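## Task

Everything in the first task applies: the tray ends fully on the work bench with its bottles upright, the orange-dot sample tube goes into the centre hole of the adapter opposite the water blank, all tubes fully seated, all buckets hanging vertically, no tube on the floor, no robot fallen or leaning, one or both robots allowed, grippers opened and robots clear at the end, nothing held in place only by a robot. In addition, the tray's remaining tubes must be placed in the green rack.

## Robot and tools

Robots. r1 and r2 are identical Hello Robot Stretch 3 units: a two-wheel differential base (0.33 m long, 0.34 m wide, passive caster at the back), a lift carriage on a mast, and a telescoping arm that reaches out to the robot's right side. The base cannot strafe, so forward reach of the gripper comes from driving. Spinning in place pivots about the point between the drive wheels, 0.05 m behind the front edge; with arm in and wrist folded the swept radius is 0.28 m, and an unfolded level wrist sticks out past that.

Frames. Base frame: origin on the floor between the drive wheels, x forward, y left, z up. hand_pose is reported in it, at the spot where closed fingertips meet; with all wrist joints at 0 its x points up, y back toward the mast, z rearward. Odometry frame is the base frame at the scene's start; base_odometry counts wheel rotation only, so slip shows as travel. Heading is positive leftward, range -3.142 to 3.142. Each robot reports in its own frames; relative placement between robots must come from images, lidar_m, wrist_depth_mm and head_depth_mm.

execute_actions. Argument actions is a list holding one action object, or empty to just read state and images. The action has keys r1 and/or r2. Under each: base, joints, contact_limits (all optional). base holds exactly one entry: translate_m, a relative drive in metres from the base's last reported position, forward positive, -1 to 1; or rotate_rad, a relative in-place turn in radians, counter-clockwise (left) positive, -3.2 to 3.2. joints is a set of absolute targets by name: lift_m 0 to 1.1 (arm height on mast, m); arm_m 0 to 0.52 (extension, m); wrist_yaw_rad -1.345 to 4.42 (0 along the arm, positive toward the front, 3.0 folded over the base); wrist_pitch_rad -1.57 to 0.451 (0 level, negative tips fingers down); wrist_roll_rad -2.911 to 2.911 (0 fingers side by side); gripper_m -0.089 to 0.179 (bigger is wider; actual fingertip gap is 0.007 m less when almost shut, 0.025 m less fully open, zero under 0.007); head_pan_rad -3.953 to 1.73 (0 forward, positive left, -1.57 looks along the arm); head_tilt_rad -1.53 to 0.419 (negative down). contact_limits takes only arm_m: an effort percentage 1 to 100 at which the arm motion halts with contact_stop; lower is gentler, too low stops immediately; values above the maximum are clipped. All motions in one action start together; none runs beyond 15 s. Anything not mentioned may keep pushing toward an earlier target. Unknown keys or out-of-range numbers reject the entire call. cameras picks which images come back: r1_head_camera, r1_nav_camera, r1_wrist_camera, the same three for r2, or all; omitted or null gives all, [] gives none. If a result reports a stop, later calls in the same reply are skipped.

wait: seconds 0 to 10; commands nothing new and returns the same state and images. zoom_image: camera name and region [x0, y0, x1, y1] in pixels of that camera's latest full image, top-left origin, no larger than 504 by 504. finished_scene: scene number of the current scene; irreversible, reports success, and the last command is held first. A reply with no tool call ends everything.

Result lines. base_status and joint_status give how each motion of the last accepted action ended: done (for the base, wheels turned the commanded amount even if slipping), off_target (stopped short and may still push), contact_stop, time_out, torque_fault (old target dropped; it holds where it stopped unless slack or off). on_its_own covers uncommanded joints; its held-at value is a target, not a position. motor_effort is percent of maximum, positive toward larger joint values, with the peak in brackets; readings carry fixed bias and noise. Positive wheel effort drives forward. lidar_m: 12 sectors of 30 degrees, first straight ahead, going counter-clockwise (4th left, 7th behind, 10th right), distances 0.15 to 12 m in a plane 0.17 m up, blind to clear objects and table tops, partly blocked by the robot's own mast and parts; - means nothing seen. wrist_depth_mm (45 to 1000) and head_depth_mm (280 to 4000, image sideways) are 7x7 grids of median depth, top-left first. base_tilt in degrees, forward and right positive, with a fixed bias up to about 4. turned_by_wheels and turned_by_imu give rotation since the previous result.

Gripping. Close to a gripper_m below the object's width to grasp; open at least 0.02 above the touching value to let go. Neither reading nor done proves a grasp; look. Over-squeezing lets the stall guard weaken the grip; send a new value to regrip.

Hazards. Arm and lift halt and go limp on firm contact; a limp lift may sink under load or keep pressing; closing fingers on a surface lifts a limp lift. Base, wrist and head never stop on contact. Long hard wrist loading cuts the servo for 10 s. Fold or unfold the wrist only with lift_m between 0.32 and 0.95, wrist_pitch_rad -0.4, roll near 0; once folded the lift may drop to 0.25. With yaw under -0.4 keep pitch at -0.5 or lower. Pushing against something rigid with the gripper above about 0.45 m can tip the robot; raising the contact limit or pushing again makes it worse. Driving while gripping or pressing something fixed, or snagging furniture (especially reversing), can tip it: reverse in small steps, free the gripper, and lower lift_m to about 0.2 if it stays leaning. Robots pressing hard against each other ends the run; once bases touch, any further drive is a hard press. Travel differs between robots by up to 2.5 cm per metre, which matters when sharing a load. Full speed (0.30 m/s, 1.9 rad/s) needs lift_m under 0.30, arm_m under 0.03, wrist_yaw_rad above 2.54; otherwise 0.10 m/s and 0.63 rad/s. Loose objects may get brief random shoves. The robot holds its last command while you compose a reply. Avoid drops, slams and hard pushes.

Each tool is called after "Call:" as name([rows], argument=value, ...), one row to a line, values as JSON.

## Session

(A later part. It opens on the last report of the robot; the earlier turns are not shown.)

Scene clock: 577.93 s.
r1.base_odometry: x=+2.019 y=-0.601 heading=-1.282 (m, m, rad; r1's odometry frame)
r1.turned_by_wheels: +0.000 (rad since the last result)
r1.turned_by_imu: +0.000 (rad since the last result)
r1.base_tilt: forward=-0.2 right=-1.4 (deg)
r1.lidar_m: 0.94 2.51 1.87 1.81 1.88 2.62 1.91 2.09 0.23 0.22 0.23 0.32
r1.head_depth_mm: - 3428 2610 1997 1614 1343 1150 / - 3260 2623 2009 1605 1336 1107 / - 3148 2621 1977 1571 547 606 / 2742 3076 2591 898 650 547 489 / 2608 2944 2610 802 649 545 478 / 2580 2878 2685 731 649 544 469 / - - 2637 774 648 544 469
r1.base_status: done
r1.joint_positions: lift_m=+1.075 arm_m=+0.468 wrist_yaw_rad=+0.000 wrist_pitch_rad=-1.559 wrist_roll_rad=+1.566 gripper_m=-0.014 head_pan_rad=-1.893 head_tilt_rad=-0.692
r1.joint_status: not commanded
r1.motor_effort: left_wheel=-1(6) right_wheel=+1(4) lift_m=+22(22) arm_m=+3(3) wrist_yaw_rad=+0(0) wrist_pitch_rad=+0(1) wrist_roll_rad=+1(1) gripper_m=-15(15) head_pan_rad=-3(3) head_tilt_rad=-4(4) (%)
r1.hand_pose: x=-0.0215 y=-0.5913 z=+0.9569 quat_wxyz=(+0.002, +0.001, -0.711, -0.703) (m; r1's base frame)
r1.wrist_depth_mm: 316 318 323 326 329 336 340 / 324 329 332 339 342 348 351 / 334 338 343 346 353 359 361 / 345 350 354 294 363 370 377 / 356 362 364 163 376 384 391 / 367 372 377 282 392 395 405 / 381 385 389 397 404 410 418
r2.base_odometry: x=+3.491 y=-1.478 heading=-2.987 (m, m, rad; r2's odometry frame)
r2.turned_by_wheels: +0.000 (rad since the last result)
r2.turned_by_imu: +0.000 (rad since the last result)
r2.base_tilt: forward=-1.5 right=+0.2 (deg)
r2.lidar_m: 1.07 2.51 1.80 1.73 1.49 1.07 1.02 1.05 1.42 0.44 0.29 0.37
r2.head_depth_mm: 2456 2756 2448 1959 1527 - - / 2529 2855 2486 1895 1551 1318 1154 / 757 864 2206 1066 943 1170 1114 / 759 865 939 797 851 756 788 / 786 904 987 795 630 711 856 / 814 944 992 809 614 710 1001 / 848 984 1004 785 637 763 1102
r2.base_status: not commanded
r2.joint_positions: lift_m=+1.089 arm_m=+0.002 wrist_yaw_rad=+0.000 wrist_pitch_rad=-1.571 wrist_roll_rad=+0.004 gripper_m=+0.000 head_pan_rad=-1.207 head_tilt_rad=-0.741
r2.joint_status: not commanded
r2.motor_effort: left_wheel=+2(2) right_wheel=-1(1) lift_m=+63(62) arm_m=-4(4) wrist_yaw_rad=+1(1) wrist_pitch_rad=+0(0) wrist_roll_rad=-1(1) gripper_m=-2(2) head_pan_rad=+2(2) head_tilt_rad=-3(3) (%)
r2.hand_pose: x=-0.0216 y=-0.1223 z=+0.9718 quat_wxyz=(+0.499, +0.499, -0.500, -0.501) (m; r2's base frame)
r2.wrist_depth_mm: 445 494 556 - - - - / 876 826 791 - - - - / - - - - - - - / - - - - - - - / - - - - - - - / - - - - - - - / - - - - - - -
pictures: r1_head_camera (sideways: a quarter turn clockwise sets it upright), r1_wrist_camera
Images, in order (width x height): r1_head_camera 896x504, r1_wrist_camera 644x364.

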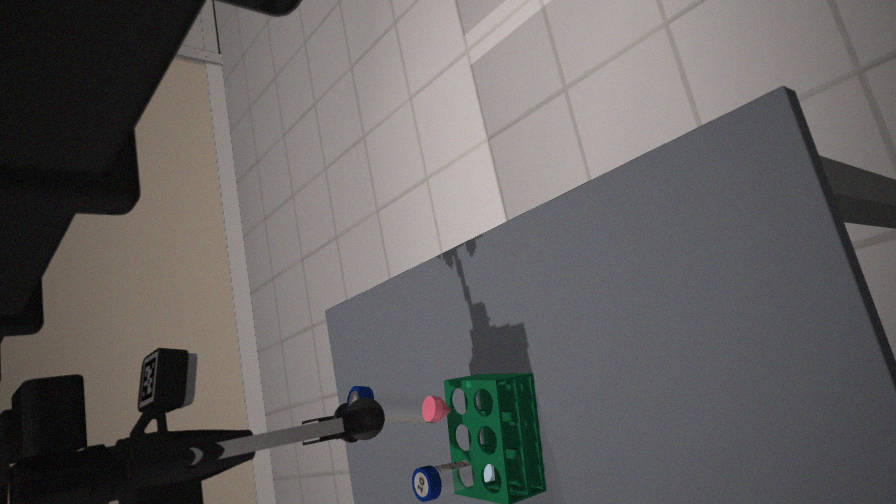

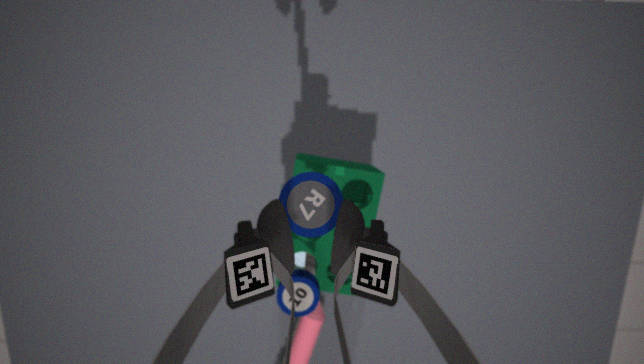

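Call:
execute_actions([
  {"r1":{"base":{"translate_m":0.005}}},
], cameras=[])

Call:
execute_actions([
  {"r1":{"joints":{"lift_m":1.04}}},
], cameras=["r1_wrist_camera","r1_head_camera"])

Scene clock: 586.47 s.
r1.base_odometry: x=+2.020 y=-0.606 heading=-1.282 (m, m, rad; r1's odometry frame)
r1.turned_by_wheels: +0.000 (rad since the last result)
r1.turned_by_imu: +0.001 (rad since the last result)
r1.base_tilt: forward=-0.3 right=-1.4 (deg)
r1.lidar_m: 0.94 2.52 1.86 1.81 1.88 2.62 1.92 2.09 0.23 0.22 0.23 0.32
r1.head_depth_mm: - 3400 2649 2006 1605 1341 1154 / - 3222 2621 2003 1599 1321 1110 / - 3172 2591 1991 1520 547 609 / 2737 3029 2613 839 652 545 490 / 2615 2954 2612 804 651 545 477 / 2602 2885 2733 745 651 545 470 / - - 2580 797 648 544 468
r1.base_status: done
r1.joint_positions: lift_m=+1.075 arm_m=+0.468 wrist_yaw_rad=+0.000 wrist_pitch_rad=-1.559 wrist_roll_rad=+1.566 gripper_m=-0.014 head_pan_rad=-1.893 head_tilt_rad=-0.692
r1.joint_status: not commanded
r1.motor_effort: left_wheel=-1(4) right_wheel=+1(5) lift_m=+22(22) arm_m=+3(3) wrist_yaw_rad=+0(0) wrist_pitch_rad=-1(1) wrist_roll_rad=+1(1) gripper_m=-15(14) head_pan_rad=-2(2) head_tilt_rad=-5(3) (%)
r1.hand_pose: x=-0.0215 y=-0.5913 z=+0.9569 quat_wxyz=(+0.002, +0.001, -0.711, -0.703) (m; r1's base frame)
r1.wrist_depth_mm: 315 320 324 327 331 339 341 / 326 327 333 339 344 347 352 / 334 339 342 348 353 360 364 / 345 350 354 294 363 368 375 / 353 359 364 163 377 383 391 / 368 374 376 268 393 398 402 / 380 385 391 395 405 413 417
r2.base_odometry: x=+3.491 y=-1.478 heading=-2.987 (m, m, rad; r2's odometry frame)
r2.turned_by_wheels: +0.000 (rad since the last result)
r2.turned_by_imu: +0.000 (rad since the last result)
r2.base_tilt: forward=-1.5 right=+0.2 (deg)
r2.lidar_m: 1.07 2.50 1.81 1.73 1.49 1.07 1.02 1.06 1.43 0.45 0.29 0.37
r2.head_depth_mm: 2468 2738 2440 1957 1525 - - / 2530 2847 2478 1915 1551 1321 1153 / 756 864 2184 1063 942 1170 1114 / 758 867 938 797 853 756 784 / 784 901 987 794 630 711 858 / 814 942 993 810 615 711 1004 / 849 985 1005 786 639 764 1103
r2.base_status: not commanded
r2.joint_positions: lift_m=+1.089 arm_m=+0.002 wrist_yaw_rad=+0.000 wrist_pitch_rad=-1.571 wrist_roll_rad=+0.004 gripper_m=+0.000 head_pan_rad=-1.207 head_tilt_rad=-0.741
r2.joint_status: not commanded
r2.motor_effort: left_wheel=+2(2) right_wheel=-1(1) lift_m=+62(63) arm_m=-4(4) wrist_yaw_rad=+0(0) wrist_pitch_rad=+0(0) wrist_roll_rad=-1(1) gripper_m=-2(2) head_pan_rad=+2(3) head_tilt_rad=-3(3) (%)
r2.hand_pose: x=-0.0216 y=-0.1223 z=+0.9718 quat_wxyz=(+0.499, +0.499, -0.500, -0.501) (m; r2's base frame)
r2.wrist_depth_mm: 449 505 553 - - - - / 859 823 801 - - - - / - - - - - - - / - - - - - - - / - - - - - - - / - - - - - - - / - - - - - - -
pictures: none
No camera images: the call's "cameras" was empty. Leave "cameras" out to get every camera's image.

Scene clock: 588.63 s.
r1.base_odometry: x=+2.020 y=-0.606 heading=-1.282 (m, m, rad; r1's odometry frame)
r1.turned_by_wheels: +0.000 (rad since the last result)
r1.turned_by_imu: +0.001 (rad since the last result)
r1.base_tilt: forward=-0.2 right=-1.4 (deg)
r1.lidar_m: 0.94 2.52 1.87 1.81 1.89 2.62 1.92 2.08 0.23 0.22 0.23 0.32
r1.head_depth_mm: 2820 - - 1895 1600 1346 1158 / 2723 - 2409 2000 1602 1310 1111 / - - 2644 1999 1511 547 609 / - 3132 2606 836 651 547 488 / - 2981 2607 806 649 544 480 / - 2730 2616 780 648 544 468 / - - 2582 799 646 546 469
r1.base_status: not commanded
r1.joint_positions: lift_m=+1.040 arm_m=+0.468 wrist_yaw_rad=+0.000 wrist_pitch_rad=-1.559 wrist_roll_rad=+1.566 gripper_m=-0.014 head_pan_rad=-1.893 head_tilt_rad=-0.692
r1.joint_status: all done
r1.motor_effort: left_wheel=+0(5) right_wheel=+1(8) lift_m=+14(21) arm_m=+3(3) wrist_yaw_rad=+1(0) wrist_pitch_rad=-1(1) wrist_roll_rad=+2(1) gripper_m=-16(16) head_pan_rad=-2(3) head_tilt_rad=-4(3) (%)
r1.hand_pose: x=-0.0215 y=-0.5913 z=+0.9225 quat_wxyz=(+0.002, +0.001, -0.711, -0.703) (m; r1's base frame)
r1.wrist_depth_mm: 284 287 290 295 298 304 307 / 291 296 300 305 308 313 319 / 300 305 309 313 320 325 328 / 311 316 318 318 326 333 340 / 320 323 329 162 339 345 348 / 331 336 339 286 353 358 362 / 342 347 353 293 362 370 377
r2.base_odometry: x=+3.491 y=-1.478 heading=-2.987 (m, m, rad; r2's odometry frame)
r2.turned_by_wheels: +0.000 (rad since the last result)
r2.turned_by_imu: +0.000 (rad since the last result)
r2.base_tilt: forward=-1.5 right=+0.3 (deg)
r2.lidar_m: 1.07 2.50 1.80 1.73 1.48 1.07 1.02 1.06 1.42 0.44 0.29 0.37
r2.head_depth_mm: 2441 2749 2475 1957 1517 - - / 2521 2864 2466 1903 1548 1322 1154 / 757 865 2210 1064 947 1174 1116 / 758 865 935 797 850 754 790 / 784 898 985 795 629 710 857 / 814 940 992 809 616 711 1003 / 847 987 1010 785 639 764 1105
r2.base_status: not commanded
r2.joint_positions: lift_m=+1.089 arm_m=+0.002 wrist_yaw_rad=+0.000 wrist_pitch_rad=-1.571 wrist_roll_rad=+0.004 gripper_m=+0.000 head_pan_rad=-1.207 head_tilt_rad=-0.741
r2.joint_status: not commanded
r2.motor_effort: left_wheel=+2(2) right_wheel=-1(1) lift_m=+63(62) arm_m=-4(4) wrist_yaw_rad=-1(1) wrist_pitch_rad=+0(1) wrist_roll_rad=-1(1) gripper_m=-2(2) head_pan_rad=+2(3) head_tilt_rad=-2(3) (%)
r2.hand_pose: x=-0.0216 y=-0.1223 z=+0.9718 quat_wxyz=(+0.499, +0.499, -0.500, -0.501) (m; r2's base frame)
r2.wrist_depth_mm: 450 496 545 - - - - / 887 812 786 - - - - / - - - - - - - / - - - - - - - / - - - - - - - / - - - - - - - / - - - - - - -
pictures: r1_head_camera (sideways: a quarter turn clockwise sets it upright), r1_wrist_camera
Images, in order (width x height): r1_head_camera 896x504, r1_wrist_camera 644x364.

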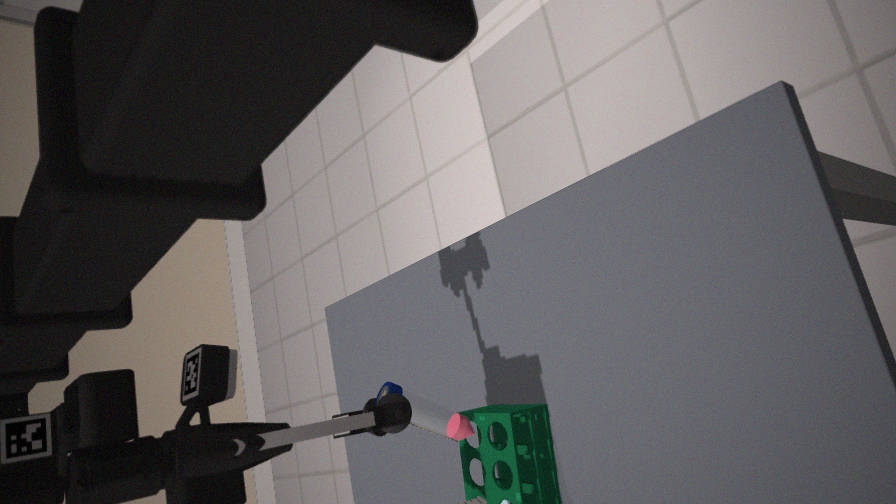

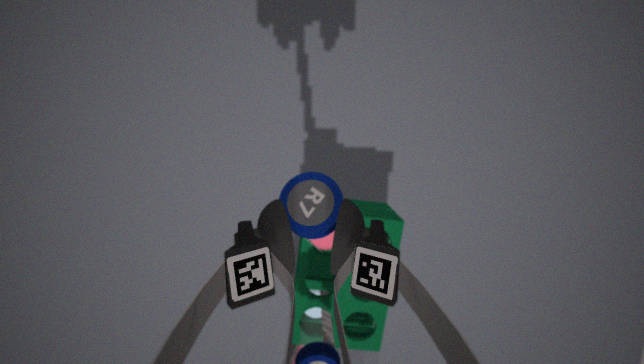

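Call:
execute_actions([
  {"r1":{"base":{"translate_m":0.03},"joints":{"lift_m":1.045}}},
], cameras=["r1_wrist_camera","r1_head_camera"])

Scene clock: 596.37 s.
r1.base_odometry: x=+2.029 y=-0.634 heading=-1.282 (m, m, rad; r1's odometry frame)
r1.turned_by_wheels: +0.000 (rad since the last result)
r1.turned_by_imu: +0.001 (rad since the last result)
r1.base_tilt: forward=-0.1 right=-1.5 (deg)
r1.lidar_m: 0.94 2.51 1.86 1.81 1.89 2.62 1.95 2.11 0.23 0.22 0.23 0.32
r1.head_depth_mm: - - - 1914 1612 1341 1153 / - - 2525 2012 1608 549 1116 / - - 2625 1979 653 546 638 / - 3100 2632 806 651 546 489 / - 2905 2618 803 649 546 479 / 2522 2777 2640 778 649 543 470 / - - 2589 691 646 544 469
r1.base_status: done
r1.joint_positions: lift_m=+1.045 arm_m=+0.468 wrist_yaw_rad=+0.000 wrist_pitch_rad=-1.559 wrist_roll_rad=+1.566 gripper_m=-0.014 head_pan_rad=-1.893 head_tilt_rad=-0.692
r1.joint_status: all done
r1.motor_effort: left_wheel=-1(2) right_wheel=+2(4) lift_m=+22(20) arm_m=+3(3) wrist_yaw_rad=+0(0) wrist_pitch_rad=-1(1) wrist_roll_rad=+1(1) gripper_m=-15(15) head_pan_rad=-3(2) head_tilt_rad=-4(4) (%)
r1.hand_pose: x=-0.0215 y=-0.5913 z=+0.9269 quat_wxyz=(+0.002, +0.001, -0.711, -0.703) (m; r1's base frame)
r1.wrist_depth_mm: 289 293 296 300 302 306 311 / 296 300 304 310 313 317 322 / 303 308 312 319 322 326 334 / 316 319 323 268 329 338 343 / 324 330 335 165 343 349 353 / 335 341 340 283 356 360 371 / 346 351 360 335 370 376 380
r2.base_odometry: x=+3.491 y=-1.478 heading=-2.987 (m, m, rad; r2's odometry frame)
r2.turned_by_wheels: +0.000 (rad since the last result)
r2.turned_by_imu: +0.000 (rad since the last result)
r2.base_tilt: forward=-1.5 right=+0.3 (deg)
r2.lidar_m: 1.07 2.51 1.80 1.73 1.48 1.07 1.02 1.06 1.42 0.45 0.29 0.37
r2.head_depth_mm: 2462 2746 2456 1971 1521 - - / 2535 2856 2489 1902 1561 1324 1152 / 758 865 2204 1065 944 1170 1113 / 755 868 937 796 850 756 785 / 787 902 991 794 630 710 858 / 815 939 995 809 616 713 1003 / 848 988 1009 784 639 763 1104
r2.base_status: not commanded
r2.joint_positions: lift_m=+1.089 arm_m=+0.002 wrist_yaw_rad=+0.000 wrist_pitch_rad=-1.571 wrist_roll_rad=+0.004 gripper_m=+0.000 head_pan_rad=-1.207 head_tilt_rad=-0.741
r2.joint_status: not commanded
r2.motor_effort: left_wheel=+2(2) right_wheel=-1(1) lift_m=+62(62) arm_m=-4(4) wrist_yaw_rad=-1(0) wrist_pitch_rad=+0(0) wrist_roll_rad=-1(1) gripper_m=-2(2) head_pan_rad=+3(3) head_tilt_rad=-4(3) (%)
r2.hand_pose: x=-0.0216 y=-0.1223 z=+0.9718 quat_wxyz=(+0.499, +0.499, -0.500, -0.501) (m; r2's base frame)
r2.wrist_depth_mm: 446 496 544 - - - - / 858 821 797 - - - - / - - - - - - - / - - - - - - - / - - - - - - - / - - - - - - - / - - - - - - -
pictures: r1_head_camera (sideways: a quarter turn clockwise sets it upright), r1_wrist_camera
Images, in order (width x height): r1_head_camera 896x504, r1_wrist_camera 644x364.

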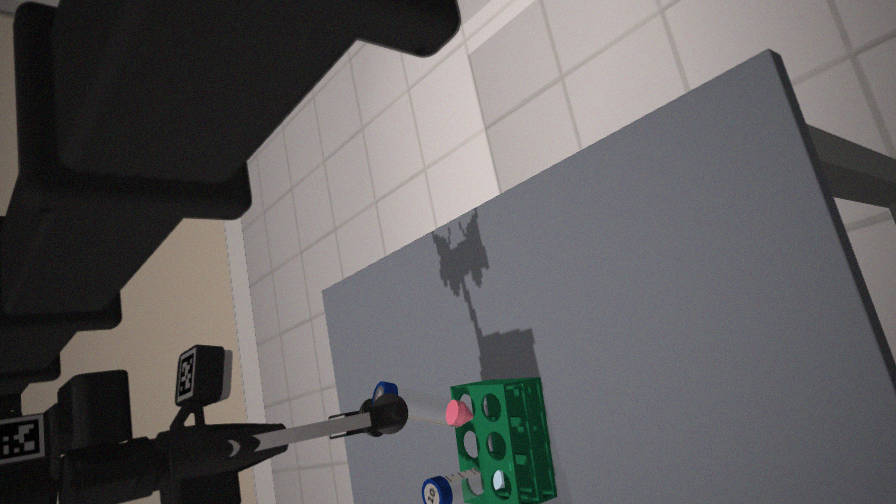

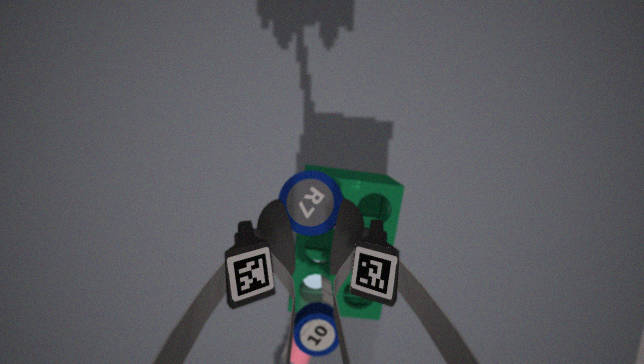

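Call:
execute_actions([
  {"r1":{"joints":{"lift_m":1.03}}},
], cameras=["r1_head_camera"])

Call:
zoom_image(camera="r1_head_camera", region=[300,330,600,504])

Scene clock: 602.03 s.
r1.base_odometry: x=+2.029 y=-0.634 heading=-1.282 (m, m, rad; r1's odometry frame)
r1.turned_by_wheels: +0.000 (rad since the last result)
r1.turned_by_imu: +0.001 (rad since the last result)
r1.base_tilt: forward=-0.3 right=-1.4 (deg)
r1.lidar_m: 0.94 2.51 1.86 1.81 1.89 2.62 1.95 2.12 0.23 0.22 0.23 0.32
r1.head_depth_mm: 2919 - - - 1606 1337 1160 / 2801 - - 2001 1609 548 1111 / 2697 - 2530 1974 652 546 638 / - 3155 2655 807 651 546 489 / - 2954 2644 808 649 546 480 / - 2829 2618 776 650 544 469 / - - 2584 692 649 544 470
r1.base_status: not commanded
r1.joint_positions: lift_m=+1.030 arm_m=+0.468 wrist_yaw_rad=+0.000 wrist_pitch_rad=-1.559 wrist_roll_rad=+1.566 gripper_m=-0.014 head_pan_rad=-1.893 head_tilt_rad=-0.692
r1.joint_status: all done
r1.motor_effort: left_wheel=-2(2) right_wheel=+3(3) lift_m=+12(19) arm_m=+3(3) wrist_yaw_rad=+1(0) wrist_pitch_rad=-2(1) wrist_roll_rad=+1(1) gripper_m=-15(15) head_pan_rad=-2(2) head_tilt_rad=-5(5) (%)
r1.hand_pose: x=-0.0215 y=-0.5913 z=+0.9126 quat_wxyz=(+0.002, +0.001, -0.711, -0.703) (m; r1's base frame)
r1.wrist_depth_mm: 276 279 283 287 291 293 298 / 283 287 291 294 298 302 307 / 291 295 298 303 308 313 317 / 303 303 309 255 316 321 326 / 310 313 317 212 329 333 338 / 322 324 328 295 341 346 351 / 331 333 342 219 354 358 366
r2.base_odometry: x=+3.491 y=-1.478 heading=-2.987 (m, m, rad; r2's odometry frame)
r2.turned_by_wheels: +0.000 (rad since the last result)
r2.turned_by_imu: +0.000 (rad since the last result)
r2.base_tilt: forward=-1.5 right=+0.2 (deg)
r2.lidar_m: 1.07 2.50 1.80 1.73 1.48 1.06 1.02 1.06 1.42 0.45 0.29 0.37
r2.head_depth_mm: 2456 2746 2456 1959 1519 - - / 2549 2830 2472 1906 1551 1318 1151 / 758 865 2201 1064 946 1173 1112 / 756 864 937 795 851 755 786 / 785 903 993 794 632 709 859 / 814 941 994 809 616 713 1002 / 849 988 1008 784 638 762 1104
r2.base_status: not commanded
r2.joint_positions: lift_m=+1.089 arm_m=+0.002 wrist_yaw_rad=+0.000 wrist_pitch_rad=-1.571 wrist_roll_rad=+0.004 gripper_m=+0.000 head_pan_rad=-1.207 head_tilt_rad=-0.741
r2.joint_status: not commanded
r2.motor_effort: left_wheel=+2(2) right_wheel=-1(1) lift_m=+63(62) arm_m=-4(4) wrist_yaw_rad=+0(0) wrist_pitch_rad=+0(0) wrist_roll_rad=-1(1) gripper_m=-2(2) head_pan_rad=+3(3) head_tilt_rad=-3(4) (%)
r2.hand_pose: x=-0.0216 y=-0.1223 z=+0.9718 quat_wxyz=(+0.499, +0.499, -0.500, -0.501) (m; r2's base frame)
r2.wrist_depth_mm: 447 494 542 - - - - / 864 818 806 - - - - / - - - - - - - / - - - - - - - / - - - - - - - / - - - - - - - / - - - - - - -
pictures: r1_head_camera (sideways: a quarter turn clockwise sets it upright)
Images, in order (width x height): r1_head_camera 896x504.

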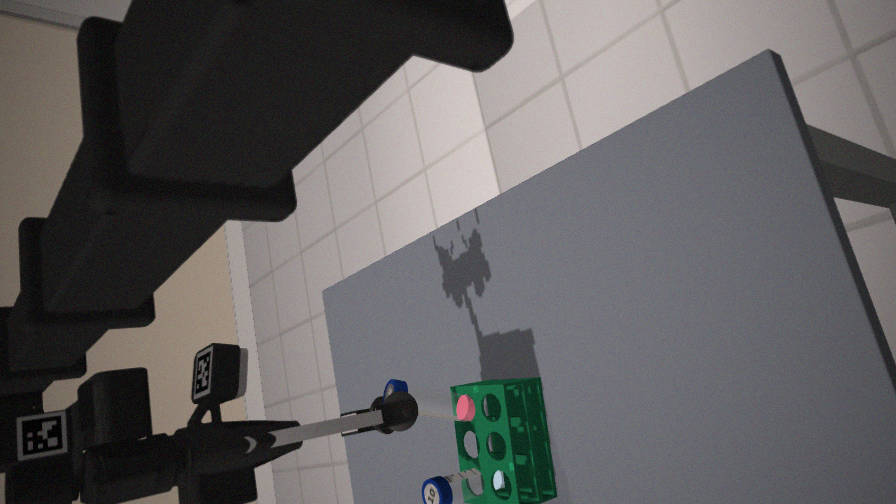

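Region (300, 330, 600, 504) of r1_head_camera's 896x504 image, scaled by 1.680, with more detail than that image has; it fills the top 292 rows of this view, and the rest is white.

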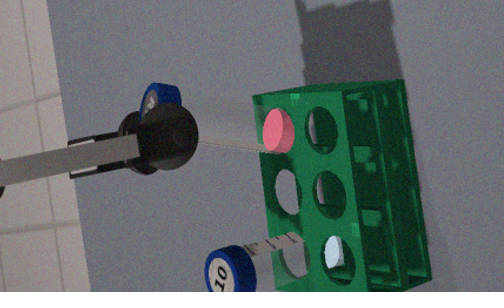

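Call:
execute_actions([
  {"r1":{"base":{"translate_m":0.015}}},
], cameras=[])

Call:
execute_actions([
  {"r1":{"joints":{"lift_m":1.005}}},
], cameras=["r1_head_camera","r1_wrist_camera"])

Scene clock: 607.07 s.
r1.base_odometry: x=+2.033 y=-0.649 heading=-1.282 (m, m, rad; r1's odometry frame)
r1.turned_by_wheels: +0.000 (rad since the last result)
r1.turned_by_imu: +0.001 (rad since the last result)
r1.base_tilt: forward=-0.2 right=-1.4 (deg)
r1.lidar_m: 0.94 2.51 1.86 1.81 1.89 2.62 1.96 0.30 0.23 0.22 0.23 0.32
r1.head_depth_mm: 2905 - - - 1607 1346 1158 / 2807 - - 2000 1598 548 1111 / 2719 - 2481 1995 654 546 691 / - 3124 2577 808 652 545 490 / - 2957 2607 804 650 545 478 / - 2789 2622 777 650 544 469 / - - 2550 707 646 544 469
r1.base_status: done
r1.joint_positions: lift_m=+1.030 arm_m=+0.468 wrist_yaw_rad=+0.000 wrist_pitch_rad=-1.559 wrist_roll_rad=+1.566 gripper_m=-0.014 head_pan_rad=-1.893 head_tilt_rad=-0.692
r1.joint_status: not commanded
r1.motor_effort: left_wheel=-2(3) right_wheel=+3(7) lift_m=+12(12) arm_m=+3(3) wrist_yaw_rad=+0(0) wrist_pitch_rad=-1(2) wrist_roll_rad=+1(1) gripper_m=-16(15) head_pan_rad=-2(2) head_tilt_rad=-5(4) (%)
r1.hand_pose: x=-0.0215 y=-0.5913 z=+0.9126 quat_wxyz=(+0.002, +0.001, -0.711, -0.703) (m; r1's base frame)
r1.wrist_depth_mm: 276 277 282 286 288 293 297 / 284 287 290 296 298 302 307 / 291 296 299 305 308 313 316 / 302 304 310 254 314 323 326 / 311 316 318 213 329 335 339 / 321 326 327 273 341 346 349 / 334 338 341 275 353 360 366
r2.base_odometry: x=+3.491 y=-1.478 heading=-2.987 (m, m, rad; r2's odometry frame)
r2.turned_by_wheels: +0.000 (rad since the last result)
r2.turned_by_imu: +0.000 (rad since the last result)
r2.base_tilt: forward=-1.5 right=+0.3 (deg)
r2.lidar_m: 1.07 2.51 1.81 1.73 1.49 1.06 1.02 1.05 1.42 0.45 0.29 0.37
r2.head_depth_mm: 2450 2767 2440 1971 1527 - - / 2531 2856 2470 1906 1556 1329 1154 / 758 865 2205 1065 946 1166 1116 / 757 865 938 795 850 758 785 / 785 901 985 794 630 709 858 / 815 944 993 807 615 714 1006 / 848 985 1008 784 639 763 1105
r2.base_status: not commanded
r2.joint_positions: lift_m=+1.089 arm_m=+0.002 wrist_yaw_rad=+0.000 wrist_pitch_rad=-1.571 wrist_roll_rad=+0.004 gripper_m=+0.000 head_pan_rad=-1.207 head_tilt_rad=-0.741
r2.joint_status: not commanded
r2.motor_effort: left_wheel=+2(2) right_wheel=-1(1) lift_m=+62(62) arm_m=-4(5) wrist_yaw_rad=+1(0) wrist_pitch_rad=+0(0) wrist_roll_rad=-1(1) gripper_m=-2(2) head_pan_rad=+3(3) head_tilt_rad=-3(3) (%)
r2.hand_pose: x=-0.0216 y=-0.1223 z=+0.9718 quat_wxyz=(+0.499, +0.499, -0.500, -0.501) (m; r2's base frame)
r2.wrist_depth_mm: 448 506 542 - - - - / 863 821 790 - - - - / - - - - - - - / - - - - - - - / - - - - - - - / - - - - - - - / - - - - - - -
pictures: none
No camera images: the call's "cameras" was empty. Leave "cameras" out to get every camera's image.

Scene clock: 607.60 s.
r1.base_odometry: x=+2.033 y=-0.649 heading=-1.282 (m, m, rad; r1's odometry frame)
r1.turned_by_wheels: +0.000 (rad since the last result)
r1.turned_by_imu: +0.000 (rad since the last result)
r1.base_tilt: forward=-0.3 right=-1.4 (deg)
r1.lidar_m: 0.94 2.51 1.86 1.81 1.88 2.61 1.96 0.30 0.23 0.22 0.23 0.32
r1.head_depth_mm: 2950 - - - 1604 1341 1154 / 2819 - - 1979 1622 548 1105 / 2721 - 2385 1999 650 546 693 / 2545 3151 2636 808 650 545 489 / - 2928 2605 808 654 545 479 / - 2772 2644 779 651 544 469 / - - 2528 707 649 543 469
r1.base_status: not commanded
r1.joint_positions: lift_m=+1.027 arm_m=+0.468 wrist_yaw_rad=+0.000 wrist_pitch_rad=-1.560 wrist_roll_rad=+1.566 gripper_m=-0.014 head_pan_rad=-1.893 head_tilt_rad=-0.692
r1.joint_status: lift_m contact_stop (moved -0.003 of -0.025)
r1.on_its_own: lift_m is slack since a contact_stop, until your next command for it (your +1.005 is given up)
r1.motor_effort: left_wheel=-4(4) right_wheel=+6(6) lift_m=+17(17) arm_m=+3(3) wrist_yaw_rad=+0(0) wrist_pitch_rad=+0(1) wrist_roll_rad=+1(1) gripper_m=-16(15) head_pan_rad=-3(2) head_tilt_rad=-4(4) (%)
r1.hand_pose: x=-0.0215 y=-0.5909 z=+0.9092 quat_wxyz=(+0.002, +0.001, -0.711, -0.704) (m; r1's base frame)
r1.wrist_depth_mm: 274 276 279 283 286 291 296 / 281 285 288 292 295 300 303 / 290 293 295 302 306 308 312 / 297 300 306 207 311 320 325 / 307 311 314 210 324 331 335 / 318 322 326 269 336 342 351 / 328 333 340 272 349 358 359
r2.base_odometry: x=+3.491 y=-1.478 heading=-2.987 (m, m, rad; r2's odometry frame)
r2.turned_by_wheels: +0.000 (rad since the last result)
r2.turned_by_imu: +0.000 (rad since the last result)
r2.base_tilt: forward=-1.5 right=+0.2 (deg)
r2.lidar_m: 1.07 2.50 1.81 1.72 1.48 1.07 1.02 1.05 1.42 0.44 0.29 0.37
r2.head_depth_mm: 2468 2752 2462 1953 1529 - - / 2538 2864 2461 1909 1554 1327 1153 / 760 863 2200 1064 943 1176 1118 / 756 865 939 794 852 758 786 / 785 903 988 794 630 708 858 / 814 942 996 808 616 710 1002 / 844 987 1008 785 639 761 1104
r2.base_status: not commanded
r2.joint_positions: lift_m=+1.089 arm_m=+0.002 wrist_yaw_rad=+0.000 wrist_pitch_rad=-1.571 wrist_roll_rad=+0.004 gripper_m=+0.000 head_pan_rad=-1.207 head_tilt_rad=-0.741
r2.joint_status: not commanded
r2.motor_effort: left_wheel=+2(2) right_wheel=-1(1) lift_m=+63(62) arm_m=-4(4) wrist_yaw_rad=+0(1) wrist_pitch_rad=+0(1) wrist_roll_rad=-1(2) gripper_m=-2(2) head_pan_rad=+3(3) head_tilt_rad=-3(3) (%)
r2.hand_pose: x=-0.0216 y=-0.1223 z=+0.9718 quat_wxyz=(+0.499, +0.499, -0.500, -0.501) (m; r2's base frame)
r2.wrist_depth_mm: 448 501 545 - - - - / 867 811 795 - - - - / - - - - - - - / - - - - - - - / - - - - - - - / - - - - - - - / - - - - - - -
pictures: r1_head_camera (sideways: a quarter turn clockwise sets it upright), r1_wrist_camera
Images, in order (width x height): r1_head_camera 896x504, r1_wrist_camera 644x364.

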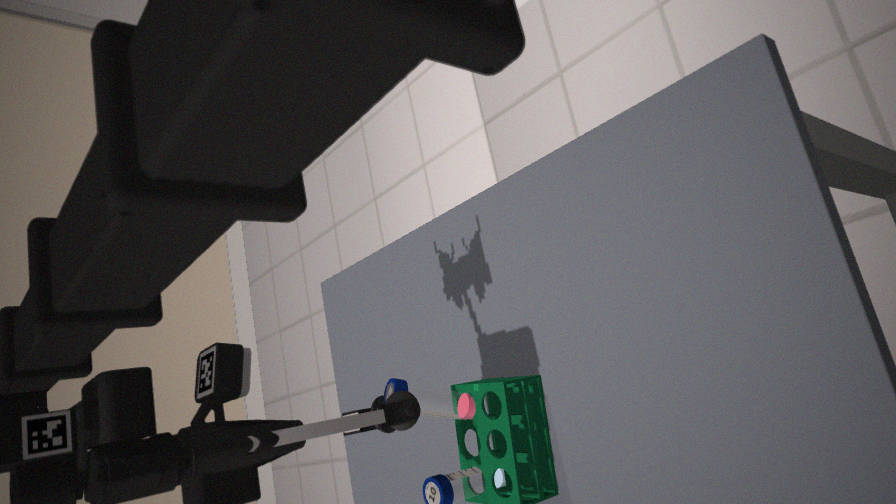

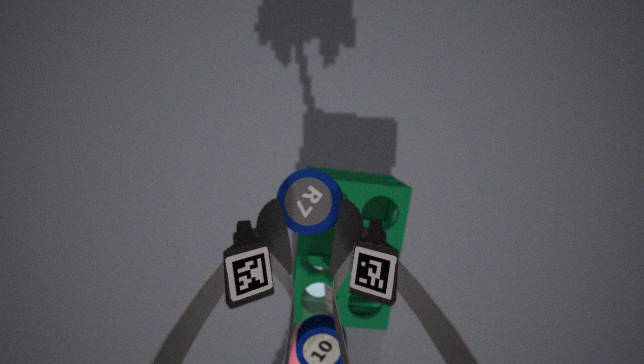

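Call:
execute_actions([
  {"r1":{"joints":{"gripper_m":0.05,"lift_m":1.03}}},
], cameras=[])

Call:
execute_actions([
  {"r1":{"joints":{"lift_m":1.07}}},
], cameras=["r1_head_camera","r1_wrist_camera"])

Scene clock: 616.43 s.
r1.base_odometry: x=+2.033 y=-0.649 heading=-1.282 (m, m, rad; r1's odometry frame)
r1.turned_by_wheels: +0.000 (rad since the last result)
r1.turned_by_imu: +0.001 (rad since the last result)
r1.base_tilt: forward=+0.0 right=-1.4 (deg)
r1.lidar_m: 0.94 2.52 1.86 1.81 1.88 2.62 1.96 0.30 0.23 0.22 0.23 0.32
r1.head_depth_mm: 2909 - - - 1596 1342 1158 / 2800 - - 1998 1603 547 1108 / 2733 - 2490 1980 651 547 691 / - 3102 2601 809 651 544 490 / - 2913 2638 804 649 546 479 / - 2837 2608 767 646 544 468 / - - 2546 710 648 544 469
r1.base_status: not commanded
r1.joint_positions: lift_m=+1.030 arm_m=+0.468 wrist_yaw_rad=+0.000 wrist_pitch_rad=-1.559 wrist_roll_rad=+1.566 gripper_m=+0.050 head_pan_rad=-1.893 head_tilt_rad=-0.692
r1.joint_status: all done
r1.motor_effort: left_wheel=-2(4) right_wheel=+2(6) lift_m=+22(24) arm_m=+3(3) wrist_yaw_rad=+0(0) wrist_pitch_rad=-1(1) wrist_roll_rad=+1(1) gripper_m=+1(80) head_pan_rad=-3(3) head_tilt_rad=-5(4) (%)
r1.hand_pose: x=-0.0215 y=-0.5912 z=+0.9120 quat_wxyz=(+0.002, +0.001, -0.711, -0.703) (m; r1's base frame)
r1.wrist_depth_mm: 274 278 281 285 289 292 297 / 283 286 288 294 299 303 307 / 292 295 299 303 309 312 316 / 300 304 308 253 315 320 326 / 311 314 315 261 328 332 338 / 318 324 333 294 337 346 349 / 330 333 340 246 354 357 365
r2.base_odometry: x=+3.491 y=-1.478 heading=-2.987 (m, m, rad; r2's odometry frame)
r2.turned_by_wheels: +0.000 (rad since the last result)
r2.turned_by_imu: +0.000 (rad since the last result)
r2.base_tilt: forward=-1.5 right=+0.3 (deg)
r2.lidar_m: 1.07 2.50 1.80 1.73 1.48 1.07 1.02 1.05 1.42 0.44 0.29 0.37
r2.head_depth_mm: 2471 2760 2449 1970 1523 - - / 2534 2869 2457 1903 1554 1326 1154 / 756 864 2214 1064 946 1171 1114 / 759 865 941 797 854 755 787 / 785 902 990 793 631 709 857 / 816 940 993 808 615 712 1002 / 849 984 1008 784 639 764 1104
r2.base_status: not commanded
r2.joint_positions: lift_m=+1.089 arm_m=+0.002 wrist_yaw_rad=+0.000 wrist_pitch_rad=-1.571 wrist_roll_rad=+0.004 gripper_m=+0.000 head_pan_rad=-1.207 head_tilt_rad=-0.741
r2.joint_status: not commanded
r2.motor_effort: left_wheel=+2(2) right_wheel=-1(1) lift_m=+63(63) arm_m=-4(4) wrist_yaw_rad=+0(1) wrist_pitch_rad=+0(0) wrist_roll_rad=-1(1) gripper_m=-2(2) head_pan_rad=+3(3) head_tilt_rad=-3(3) (%)
r2.hand_pose: x=-0.0216 y=-0.1223 z=+0.9718 quat_wxyz=(+0.499, +0.499, -0.500, -0.501) (m; r2's base frame)
r2.wrist_depth_mm: 448 494 545 - - - - / 869 812 780 - - - - / - - - - - - - / - - - - - - - / - - - - - - - / - - - - - - - / - - - - - - -
pictures: none
No camera images: the call's "cameras" was empty. Leave "cameras" out to get every camera's image.

Scene clock: 617.60 s.
r1.base_odometry: x=+2.033 y=-0.649 heading=-1.282 (m, m, rad; r1's odometry frame)
r1.turned_by_wheels: +0.000 (rad since the last result)
r1.turned_by_imu: +0.000 (rad since the last result)
r1.base_tilt: forward=-0.3 right=-1.5 (deg)
r1.lidar_m: 0.94 2.52 1.86 1.80 1.88 2.62 1.96 0.30 0.23 0.22 0.23 0.32
r1.head_depth_mm: - 3375 2589 1995 1596 1346 1155 / - 3331 2608 1986 1597 548 1113 / - 3159 2625 2009 651 547 693 / 2767 3081 2605 809 651 547 489 / 2647 2933 2644 803 650 545 477 / 2606 2924 2745 776 650 546 469 / - - 2605 706 651 545 469
r1.base_status: not commanded
r1.joint_positions: lift_m=+1.070 arm_m=+0.468 wrist_yaw_rad=+0.000 wrist_pitch_rad=-1.559 wrist_roll_rad=+1.566 gripper_m=+0.050 head_pan_rad=-1.893 head_tilt_rad=-0.692
r1.joint_status: all done
r1.motor_effort: left_wheel=-2(2) right_wheel=+2(2) lift_m=+22(23) arm_m=+3(3) wrist_yaw_rad=+0(1) wrist_pitch_rad=-1(1) wrist_roll_rad=+1(1) gripper_m=+1(0) head_pan_rad=-2(2) head_tilt_rad=-5(5) (%)
r1.hand_pose: x=-0.0215 y=-0.5912 z=+0.9519 quat_wxyz=(+0.002, +0.001, -0.711, -0.703) (m; r1's base frame)
r1.wrist_depth_mm: 310 315 318 322 326 331 337 / 321 324 328 334 340 342 347 / 329 335 339 343 348 356 360 / 339 344 351 292 358 364 374 / 352 356 357 334 371 375 382 / 363 366 375 328 385 392 396 / 374 380 385 388 401 405 414
r2.base_odometry: x=+3.491 y=-1.478 heading=-2.987 (m, m, rad; r2's odometry frame)
r2.turned_by_wheels: +0.000 (rad since the last result)
r2.turned_by_imu: +0.000 (rad since the last result)
r2.base_tilt: forward=-1.5 right=+0.3 (deg)
r2.lidar_m: 1.07 2.50 1.80 1.73 1.48 1.06 1.02 1.06 1.42 0.44 0.29 0.37
r2.head_depth_mm: 2464 2738 2456 1963 1521 - - / 2526 2856 2469 1904 1553 1327 1149 / 758 864 2195 1062 944 1173 1114 / 757 865 939 797 851 756 786 / 785 901 987 792 630 711 859 / 815 944 991 809 616 709 1002 / 846 986 1006 785 638 764 1103
r2.base_status: not commanded
r2.joint_positions: lift_m=+1.089 arm_m=+0.002 wrist_yaw_rad=+0.000 wrist_pitch_rad=-1.571 wrist_roll_rad=+0.004 gripper_m=+0.000 head_pan_rad=-1.207 head_tilt_rad=-0.741
r2.joint_status: not commanded
r2.motor_effort: left_wheel=+2(2) right_wheel=-1(1) lift_m=+63(62) arm_m=-5(4) wrist_yaw_rad=-1(0) wrist_pitch_rad=+0(0) wrist_roll_rad=-1(2) gripper_m=-2(2) head_pan_rad=+2(2) head_tilt_rad=-3(3) (%)
r2.hand_pose: x=-0.0216 y=-0.1223 z=+0.9718 quat_wxyz=(+0.499, +0.499, -0.500, -0.501) (m; r2's base frame)
r2.wrist_depth_mm: 446 499 547 - - - - / 861 813 792 - - - - / - - - - - - - / - - - - - - - / - - - - - - - / - - - - - - - / - - - - - - -
pictures: r1_head_camera (sideways: a quarter turn clockwise sets it upright), r1_wrist_camera
Images, in order (width x height): r1_head_camera 896x504, r1_wrist_camera 644x364.

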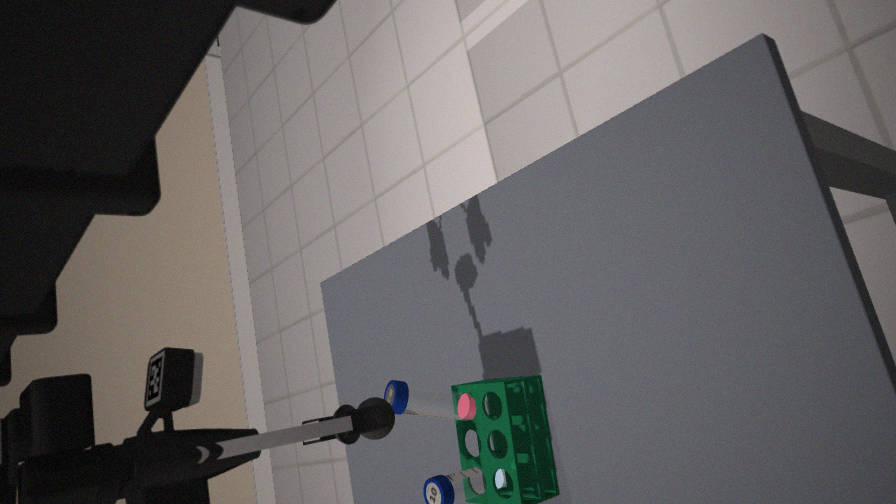

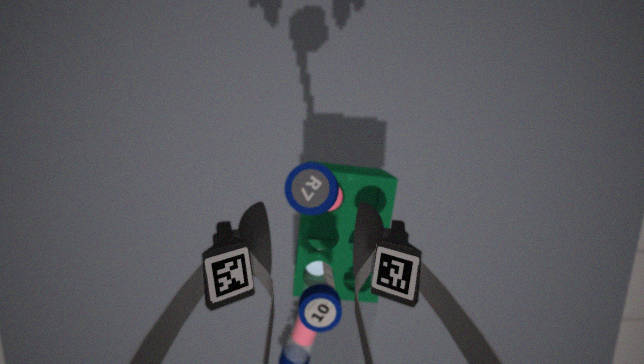

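Call:
execute_actions([
  {"r1":{"joints":{"lift_m":1.03}}},
], cameras=[])

Call:
execute_actions([
  {"r1":{"joints":{"gripper_m":-0.005}}},
], cameras=[])

Call:
execute_actions([
  {"r1":{"joints":{"arm_m":0.452},"base":{"translate_m":0.005}}},
], cameras=["r1_head_camera","r1_wrist_camera"])

Call:
execute_actions([
  {"r1":{"joints":{"lift_m":1.005}}},
], cameras=["r1_head_camera","r1_wrist_camera"])

Scene clock: 626.53 s.
r1.base_odometry: x=+2.033 y=-0.649 heading=-1.282 (m, m, rad; r1's odometry frame)
r1.turned_by_wheels: +0.000 (rad since the last result)
r1.turned_by_imu: +0.001 (rad since the last result)
r1.base_tilt: forward=-0.2 right=-1.4 (deg)
r1.lidar_m: 0.94 2.51 1.86 1.81 1.89 2.62 1.96 0.30 0.23 0.22 0.23 0.32
r1.head_depth_mm: 2871 - - - 1603 1345 1152 / 2788 - - 1988 1605 548 1115 / 2665 - 2514 1973 652 548 691 / - 3151 2620 807 652 544 489 / - 2980 2601 805 648 544 478 / - 2777 2618 766 650 545 470 / - - 2567 706 650 545 468
r1.base_status: not commanded
r1.joint_positions: lift_m=+1.030 arm_m=+0.468 wrist_yaw_rad=+0.000 wrist_pitch_rad=-1.559 wrist_roll_rad=+1.566 gripper_m=+0.050 head_pan_rad=-1.893 head_tilt_rad=-0.692
r1.joint_status: all done
r1.motor_effort: left_wheel=-2(2) right_wheel=+2(2) lift_m=+14(18) arm_m=+3(3) wrist_yaw_rad=+0(0) wrist_pitch_rad=-1(1) wrist_roll_rad=+1(1) gripper_m=+1(0) head_pan_rad=-3(1) head_tilt_rad=-3(4) (%)
r1.hand_pose: x=-0.0215 y=-0.5912 z=+0.9125 quat_wxyz=(+0.002, +0.001, -0.711, -0.703) (m; r1's base frame)
r1.wrist_depth_mm: 276 278 282 286 290 294 297 / 283 285 290 295 298 301 308 / 291 295 299 304 309 312 318 / 302 304 310 253 316 322 329 / 311 313 316 262 328 334 338 / 322 325 331 293 340 348 353 / 331 334 340 246 354 358 365
r2.base_odometry: x=+3.491 y=-1.478 heading=-2.987 (m, m, rad; r2's odometry frame)
r2.turned_by_wheels: +0.000 (rad since the last result)
r2.turned_by_imu: +0.000 (rad since the last result)
r2.base_tilt: forward=-1.5 right=+0.3 (deg)
r2.lidar_m: 1.07 2.50 1.81 1.73 1.48 1.07 1.02 1.05 1.42 0.44 0.29 0.37
r2.head_depth_mm: 2458 2762 2467 1961 1522 - - / 2547 2855 2480 1894 1560 1324 1147 / 757 865 2200 1062 944 1170 1115 / 758 866 941 798 851 755 783 / 784 904 989 794 631 711 859 / 814 940 993 809 615 712 1004 / 848 984 1009 785 638 762 1104
r2.base_status: not commanded
r2.joint_positions: lift_m=+1.089 arm_m=+0.002 wrist_yaw_rad=+0.000 wrist_pitch_rad=-1.571 wrist_roll_rad=+0.004 gripper_m=+0.000 head_pan_rad=-1.207 head_tilt_rad=-0.741
r2.joint_status: not commanded
r2.motor_effort: left_wheel=+2(2) right_wheel=-1(1) lift_m=+62(62) arm_m=-4(4) wrist_yaw_rad=-1(0) wrist_pitch_rad=+0(0) wrist_roll_rad=-1(1) gripper_m=-2(2) head_pan_rad=+3(3) head_tilt_rad=-3(3) (%)
r2.hand_pose: x=-0.0216 y=-0.1223 z=+0.9718 quat_wxyz=(+0.499, +0.499, -0.500, -0.501) (m; r2's base frame)
r2.wrist_depth_mm: 447 501 551 - - - - / 881 809 806 - - - - / - - - - - - - / - - - - - - - / - - - - - - - / - - - - - - - / - - - - - - -
pictures: none
No camera images: the call's "cameras" was empty. Leave "cameras" out to get every camera's image.

Scene clock: 627.57 s.
r1.base_odometry: x=+2.033 y=-0.649 heading=-1.282 (m, m, rad; r1's odometry frame)
r1.turned_by_wheels: +0.000 (rad since the last result)
r1.turned_by_imu: +0.000 (rad since the last result)
r1.base_tilt: forward=-0.3 right=-1.4 (deg)
r1.lidar_m: 0.94 2.51 1.86 1.81 1.88 2.62 1.96 0.30 0.23 0.22 0.23 0.33
r1.head_depth_mm: 2916 - - - 1607 1355 1153 / 2825 - - 1982 1602 547 1112 / 2700 - 2545 1989 650 547 691 / - 3182 2640 809 651 544 490 / - 2922 2636 805 650 545 480 / - 2782 2583 778 650 544 469 / - - 2565 710 647 543 468
r1.base_status: not commanded
r1.joint_positions: lift_m=+1.030 arm_m=+0.468 wrist_yaw_rad=+0.000 wrist_pitch_rad=-1.559 wrist_roll_rad=+1.566 gripper_m=-0.004 head_pan_rad=-1.893 head_tilt_rad=-0.692
r1.joint_status: all done
r1.motor_effort: left_wheel=-1(2) right_wheel=+1(2) lift_m=+14(14) arm_m=+3(3) wrist_yaw_rad=+0(0) wrist_pitch_rad=-1(1) wrist_roll_rad=+2(2) gripper_m=-12(85) head_pan_rad=-3(2) head_tilt_rad=-5(4) (%)
r1.hand_pose: x=-0.0215 y=-0.5912 z=+0.9125 quat_wxyz=(+0.002, +0.001, -0.711, -0.703) (m; r1's base frame)
r1.wrist_depth_mm: 274 278 282 286 291 294 298 / 283 287 290 296 298 304 307 / 291 293 297 304 308 313 315 / 301 305 310 254 313 324 329 / 309 314 316 211 329 335 342 / 320 324 328 296 340 347 352 / 331 335 342 274 352 358 366
r2.base_odometry: x=+3.491 y=-1.478 heading=-2.987 (m, m, rad; r2's odometry frame)
r2.turned_by_wheels: +0.000 (rad since the last result)
r2.turned_by_imu: +0.000 (rad since the last result)
r2.base_tilt: forward=-1.5 right=+0.3 (deg)
r2.lidar_m: 1.07 2.51 1.81 1.73 1.48 1.07 1.02 1.05 1.42 0.44 0.29 0.37
r2.head_depth_mm: 2455 2749 2476 1967 1520 - - / 2523 2857 2478 1899 1554 1321 1152 / 758 866 2208 1063 943 1171 1112 / 755 866 937 797 849 758 789 / 787 903 991 795 630 711 856 / 815 938 995 808 615 712 1004 / 847 984 1006 786 638 764 1100
r2.base_status: not commanded
r2.joint_positions: lift_m=+1.089 arm_m=+0.002 wrist_yaw_rad=+0.000 wrist_pitch_rad=-1.571 wrist_roll_rad=+0.004 gripper_m=+0.000 head_pan_rad=-1.207 head_tilt_rad=-0.741
r2.joint_status: not commanded
r2.motor_effort: left_wheel=+2(2) right_wheel=-1(1) lift_m=+62(62) arm_m=-4(4) wrist_yaw_rad=+0(0) wrist_pitch_rad=+0(0) wrist_roll_rad=-1(1) gripper_m=-2(2) head_pan_rad=+3(3) head_tilt_rad=-3(2) (%)
r2.hand_pose: x=-0.0216 y=-0.1223 z=+0.9718 quat_wxyz=(+0.499, +0.499, -0.500, -0.501) (m; r2's base frame)
r2.wrist_depth_mm: 449 502 541 - - - - / 861 822 786 - - - - / - - - - - - - / - - - - - - - / - - - - - - - / - - - - - - - / - - - - - - -
pictures: none
No camera images: the call's "cameras" was empty. Leave "cameras" out to get every camera's image.

Scene clock: 628.53 s.
r1.base_odometry: x=+2.035 y=-0.653 heading=-1.282 (m, m, rad; r1's odometry frame)
r1.turned_by_wheels: +0.000 (rad since the last result)
r1.turned_by_imu: +0.000 (rad since the last result)
r1.base_tilt: forward=-0.3 right=-1.4 (deg)
r1.lidar_m: 0.94 2.51 1.86 1.81 1.88 2.62 1.96 0.30 0.23 0.22 0.23 0.32
r1.head_depth_mm: 2880 - - - 1608 1343 1159 / 2776 - - 1998 1597 547 1088 / 2667 - 2519 1991 652 546 691 / - 3152 2614 806 651 544 490 / - 2925 2628 805 650 546 479 / - 2821 2623 724 648 545 469 / - - 2517 802 634 545 469
r1.base_status: done
r1.joint_positions: lift_m=+1.030 arm_m=+0.452 wrist_yaw_rad=+0.000 wrist_pitch_rad=-1.556 wrist_roll_rad=+1.566 gripper_m=-0.004 head_pan_rad=-1.893 head_tilt_rad=-0.692
r1.joint_status: all done
r1.motor_effort: left_wheel=-1(4) right_wheel=+2(5) lift_m=+14(14) arm_m=-3(3) wrist_yaw_rad=+0(0) wrist_pitch_rad=-3(3) wrist_roll_rad=+1(1) gripper_m=-11(12) head_pan_rad=-3(3) head_tilt_rad=-4(5) (%)
r1.hand_pose: x=-0.0215 y=-0.5768 z=+0.9124 quat_wxyz=(+0.002, +0.001, -0.712, -0.702) (m; r1's base frame)
r1.wrist_depth_mm: 275 279 282 286 290 293 297 / 283 286 290 295 298 303 307 / 292 295 298 304 308 313 315 / 302 305 308 252 315 321 327 / 310 316 318 213 328 334 337 / 322 324 328 294 341 344 351 / 333 338 341 276 353 358 363
r2.base_odometry: x=+3.491 y=-1.478 heading=-2.987 (m, m, rad; r2's odometry frame)
r2.turned_by_wheels: +0.000 (rad since the last result)
r2.turned_by_imu: +0.000 (rad since the last result)
r2.base_tilt: forward=-1.5 right=+0.3 (deg)
r2.lidar_m: 1.07 2.50 1.80 1.73 1.48 1.07 1.02 1.05 1.42 0.44 0.29 0.37
r2.head_depth_mm: 2467 2766 2455 1962 1522 - - / 2548 2844 2462 1889 1555 1329 1157 / 757 864 2217 1064 945 1173 1113 / 755 867 937 794 851 757 787 / 785 902 989 794 630 711 859 / 815 941 993 810 616 710 1002 / 848 983 1005 784 639 764 1106
r2.base_status: not commanded
r2.joint_positions: lift_m=+1.089 arm_m=+0.002 wrist_yaw_rad=+0.000 wrist_pitch_rad=-1.571 wrist_roll_rad=+0.004 gripper_m=+0.000 head_pan_rad=-1.207 head_tilt_rad=-0.741
r2.joint_status: not commanded
r2.motor_effort: left_wheel=+2(2) right_wheel=-1(1) lift_m=+63(62) arm_m=-4(4) wrist_yaw_rad=-1(0) wrist_pitch_rad=+0(0) wrist_roll_rad=-1(2) gripper_m=-2(2) head_pan_rad=+2(3) head_tilt_rad=-3(3) (%)
r2.hand_pose: x=-0.0216 y=-0.1223 z=+0.9718 quat_wxyz=(+0.499, +0.499, -0.500, -0.501) (m; r2's base frame)
r2.wrist_depth_mm: 447 499 546 - - - - / 878 828 798 - - - - / - - - - - - - / - - - - - - - / - - - - - - - / - - - - - - - / - - - - - - -
pictures: r1_head_camera (sideways: a quarter turn clockwise sets it upright), r1_wrist_camera
Images, in order (width x height): r1_head_camera 896x504, r1_wrist_camera 644x364.

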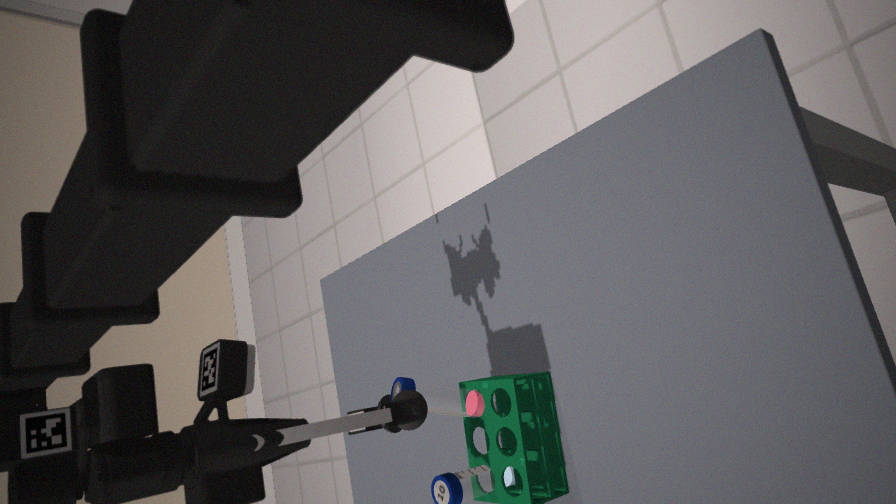

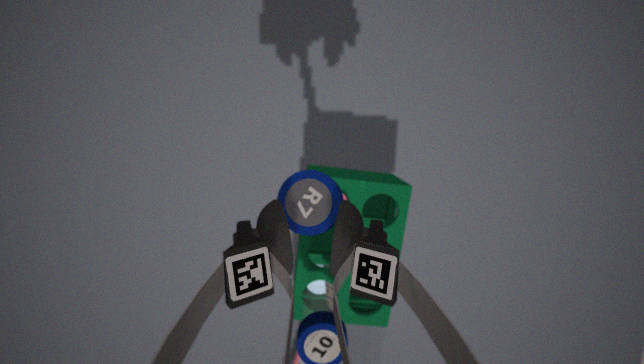

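Scene clock: 629.27 s.
r1.base_odometry: x=+2.035 y=-0.653 heading=-1.282 (m, m, rad; r1's odometry frame)
r1.turned_by_wheels: +0.000 (rad since the last result)
r1.turned_by_imu: +0.000 (rad since the last result)
r1.base_tilt: forward=-0.2 right=-1.3 (deg)
r1.lidar_m: 0.94 2.52 1.87 1.80 1.88 2.61 1.96 0.30 0.23 0.22 0.23 0.32
r1.head_depth_mm: 2938 - - - 1594 1340 1154 / 2861 - - 1970 1604 547 1096 / 2733 - 2413 2003 651 546 692 / 2538 3227 2644 807 653 545 490 / - 2930 2630 804 649 545 480 / - 2809 2611 723 649 545 470 / - - 2508 803 631 545 469
r1.base_status: not commanded
r1.joint_positions: lift_m=+1.026 arm_m=+0.452 wrist_yaw_rad=+0.000 wrist_pitch_rad=-1.556 wrist_roll_rad=+1.566 gripper_m=-0.004 head_pan_rad=-1.893 head_tilt_rad=-0.692
r1.joint_status: lift_m contact_stop (moved -0.005 of -0.025)
r1.on_its_own: lift_m is slack since a contact_stop, until your next command for it (your +1.005 is given up)
r1.motor_effort: left_wheel=-3(3) right_wheel=+5(5) lift_m=+17(18) arm_m=-3(3) wrist_yaw_rad=+0(1) wrist_pitch_rad=-3(3) wrist_roll_rad=+1(1) gripper_m=-12(13) head_pan_rad=-2(3) head_tilt_rad=-5(4) (%)
r1.hand_pose: x=-0.0215 y=-0.5768 z=+0.9078 quat_wxyz=(+0.002, +0.001, -0.712, -0.702) (m; r1's base frame)
r1.wrist_depth_mm: 273 276 279 282 286 289 292 / 281 283 285 290 295 297 302 / 289 290 294 299 302 306 312 / 298 300 305 209 311 319 321 / 308 310 312 166 323 328 332 / 317 321 326 280 335 340 346 / 328 331 339 269 347 353 358
r2.base_odometry: x=+3.491 y=-1.478 heading=-2.987 (m, m, rad; r2's odometry frame)
r2.turned_by_wheels: +0.000 (rad since the last result)
r2.turned_by_imu: +0.000 (rad since the last result)
r2.base_tilt: forward=-1.5 right=+0.2 (deg)
r2.lidar_m: 1.07 2.51 1.81 1.73 1.48 1.07 1.02 1.06 1.42 0.44 0.29 0.37
r2.head_depth_mm: 2439 2724 2458 1968 1526 - - / 2555 2834 2465 1911 1544 1327 1153 / 756 865 2197 1066 945 1172 1113 / 757 865 938 797 853 756 786 / 786 902 985 794 629 709 856 / 814 941 994 811 614 710 1003 / 850 989 1004 786 638 763 1106
r2.base_status: not commanded
r2.joint_positions: lift_m=+1.089 arm_m=+0.002 wrist_yaw_rad=+0.000 wrist_pitch_rad=-1.571 wrist_roll_rad=+0.004 gripper_m=+0.000 head_pan_rad=-1.207 head_tilt_rad=-0.741
r2.joint_status: not commanded
r2.motor_effort: left_wheel=+2(2) right_wheel=-1(1) lift_m=+62(63) arm_m=-4(4) wrist_yaw_rad=+0(1) wrist_pitch_rad=+0(0) wrist_roll_rad=-1(1) gripper_m=-2(2) head_pan_rad=+3(3) head_tilt_rad=-3(4) (%)
r2.hand_pose: x=-0.0216 y=-0.1223 z=+0.9718 quat_wxyz=(+0.499, +0.499, -0.500, -0.501) (m; r2's base frame)
r2.wrist_depth_mm: 451 505 544 - - - - / 871 798 796 - - - - / - - - - - - - / - - - - - - - / - - - - - - - / - - - - - - - / - - - - - - -
pictures: r1_head_camera (sideways: a quarter turn clockwise sets it upright), r1_wrist_camera
Images, in order (width x height): r1_head_camera 896x504, r1_wrist_camera 644x364.

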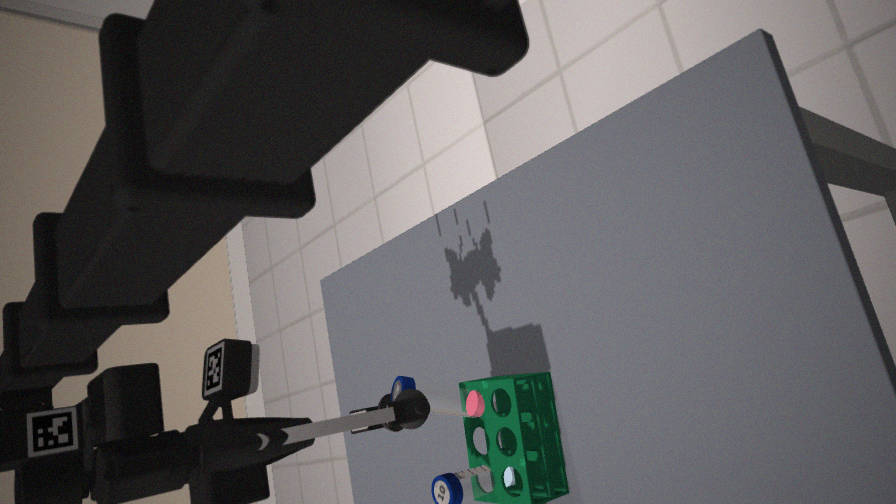

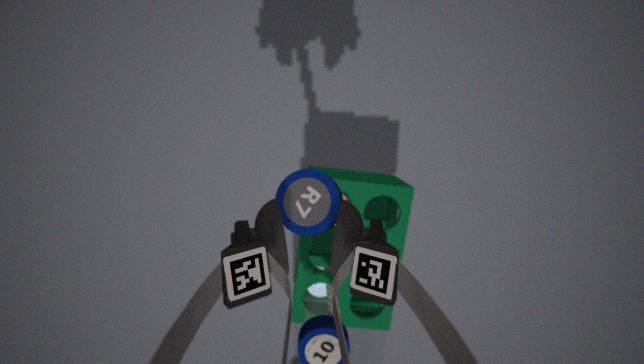

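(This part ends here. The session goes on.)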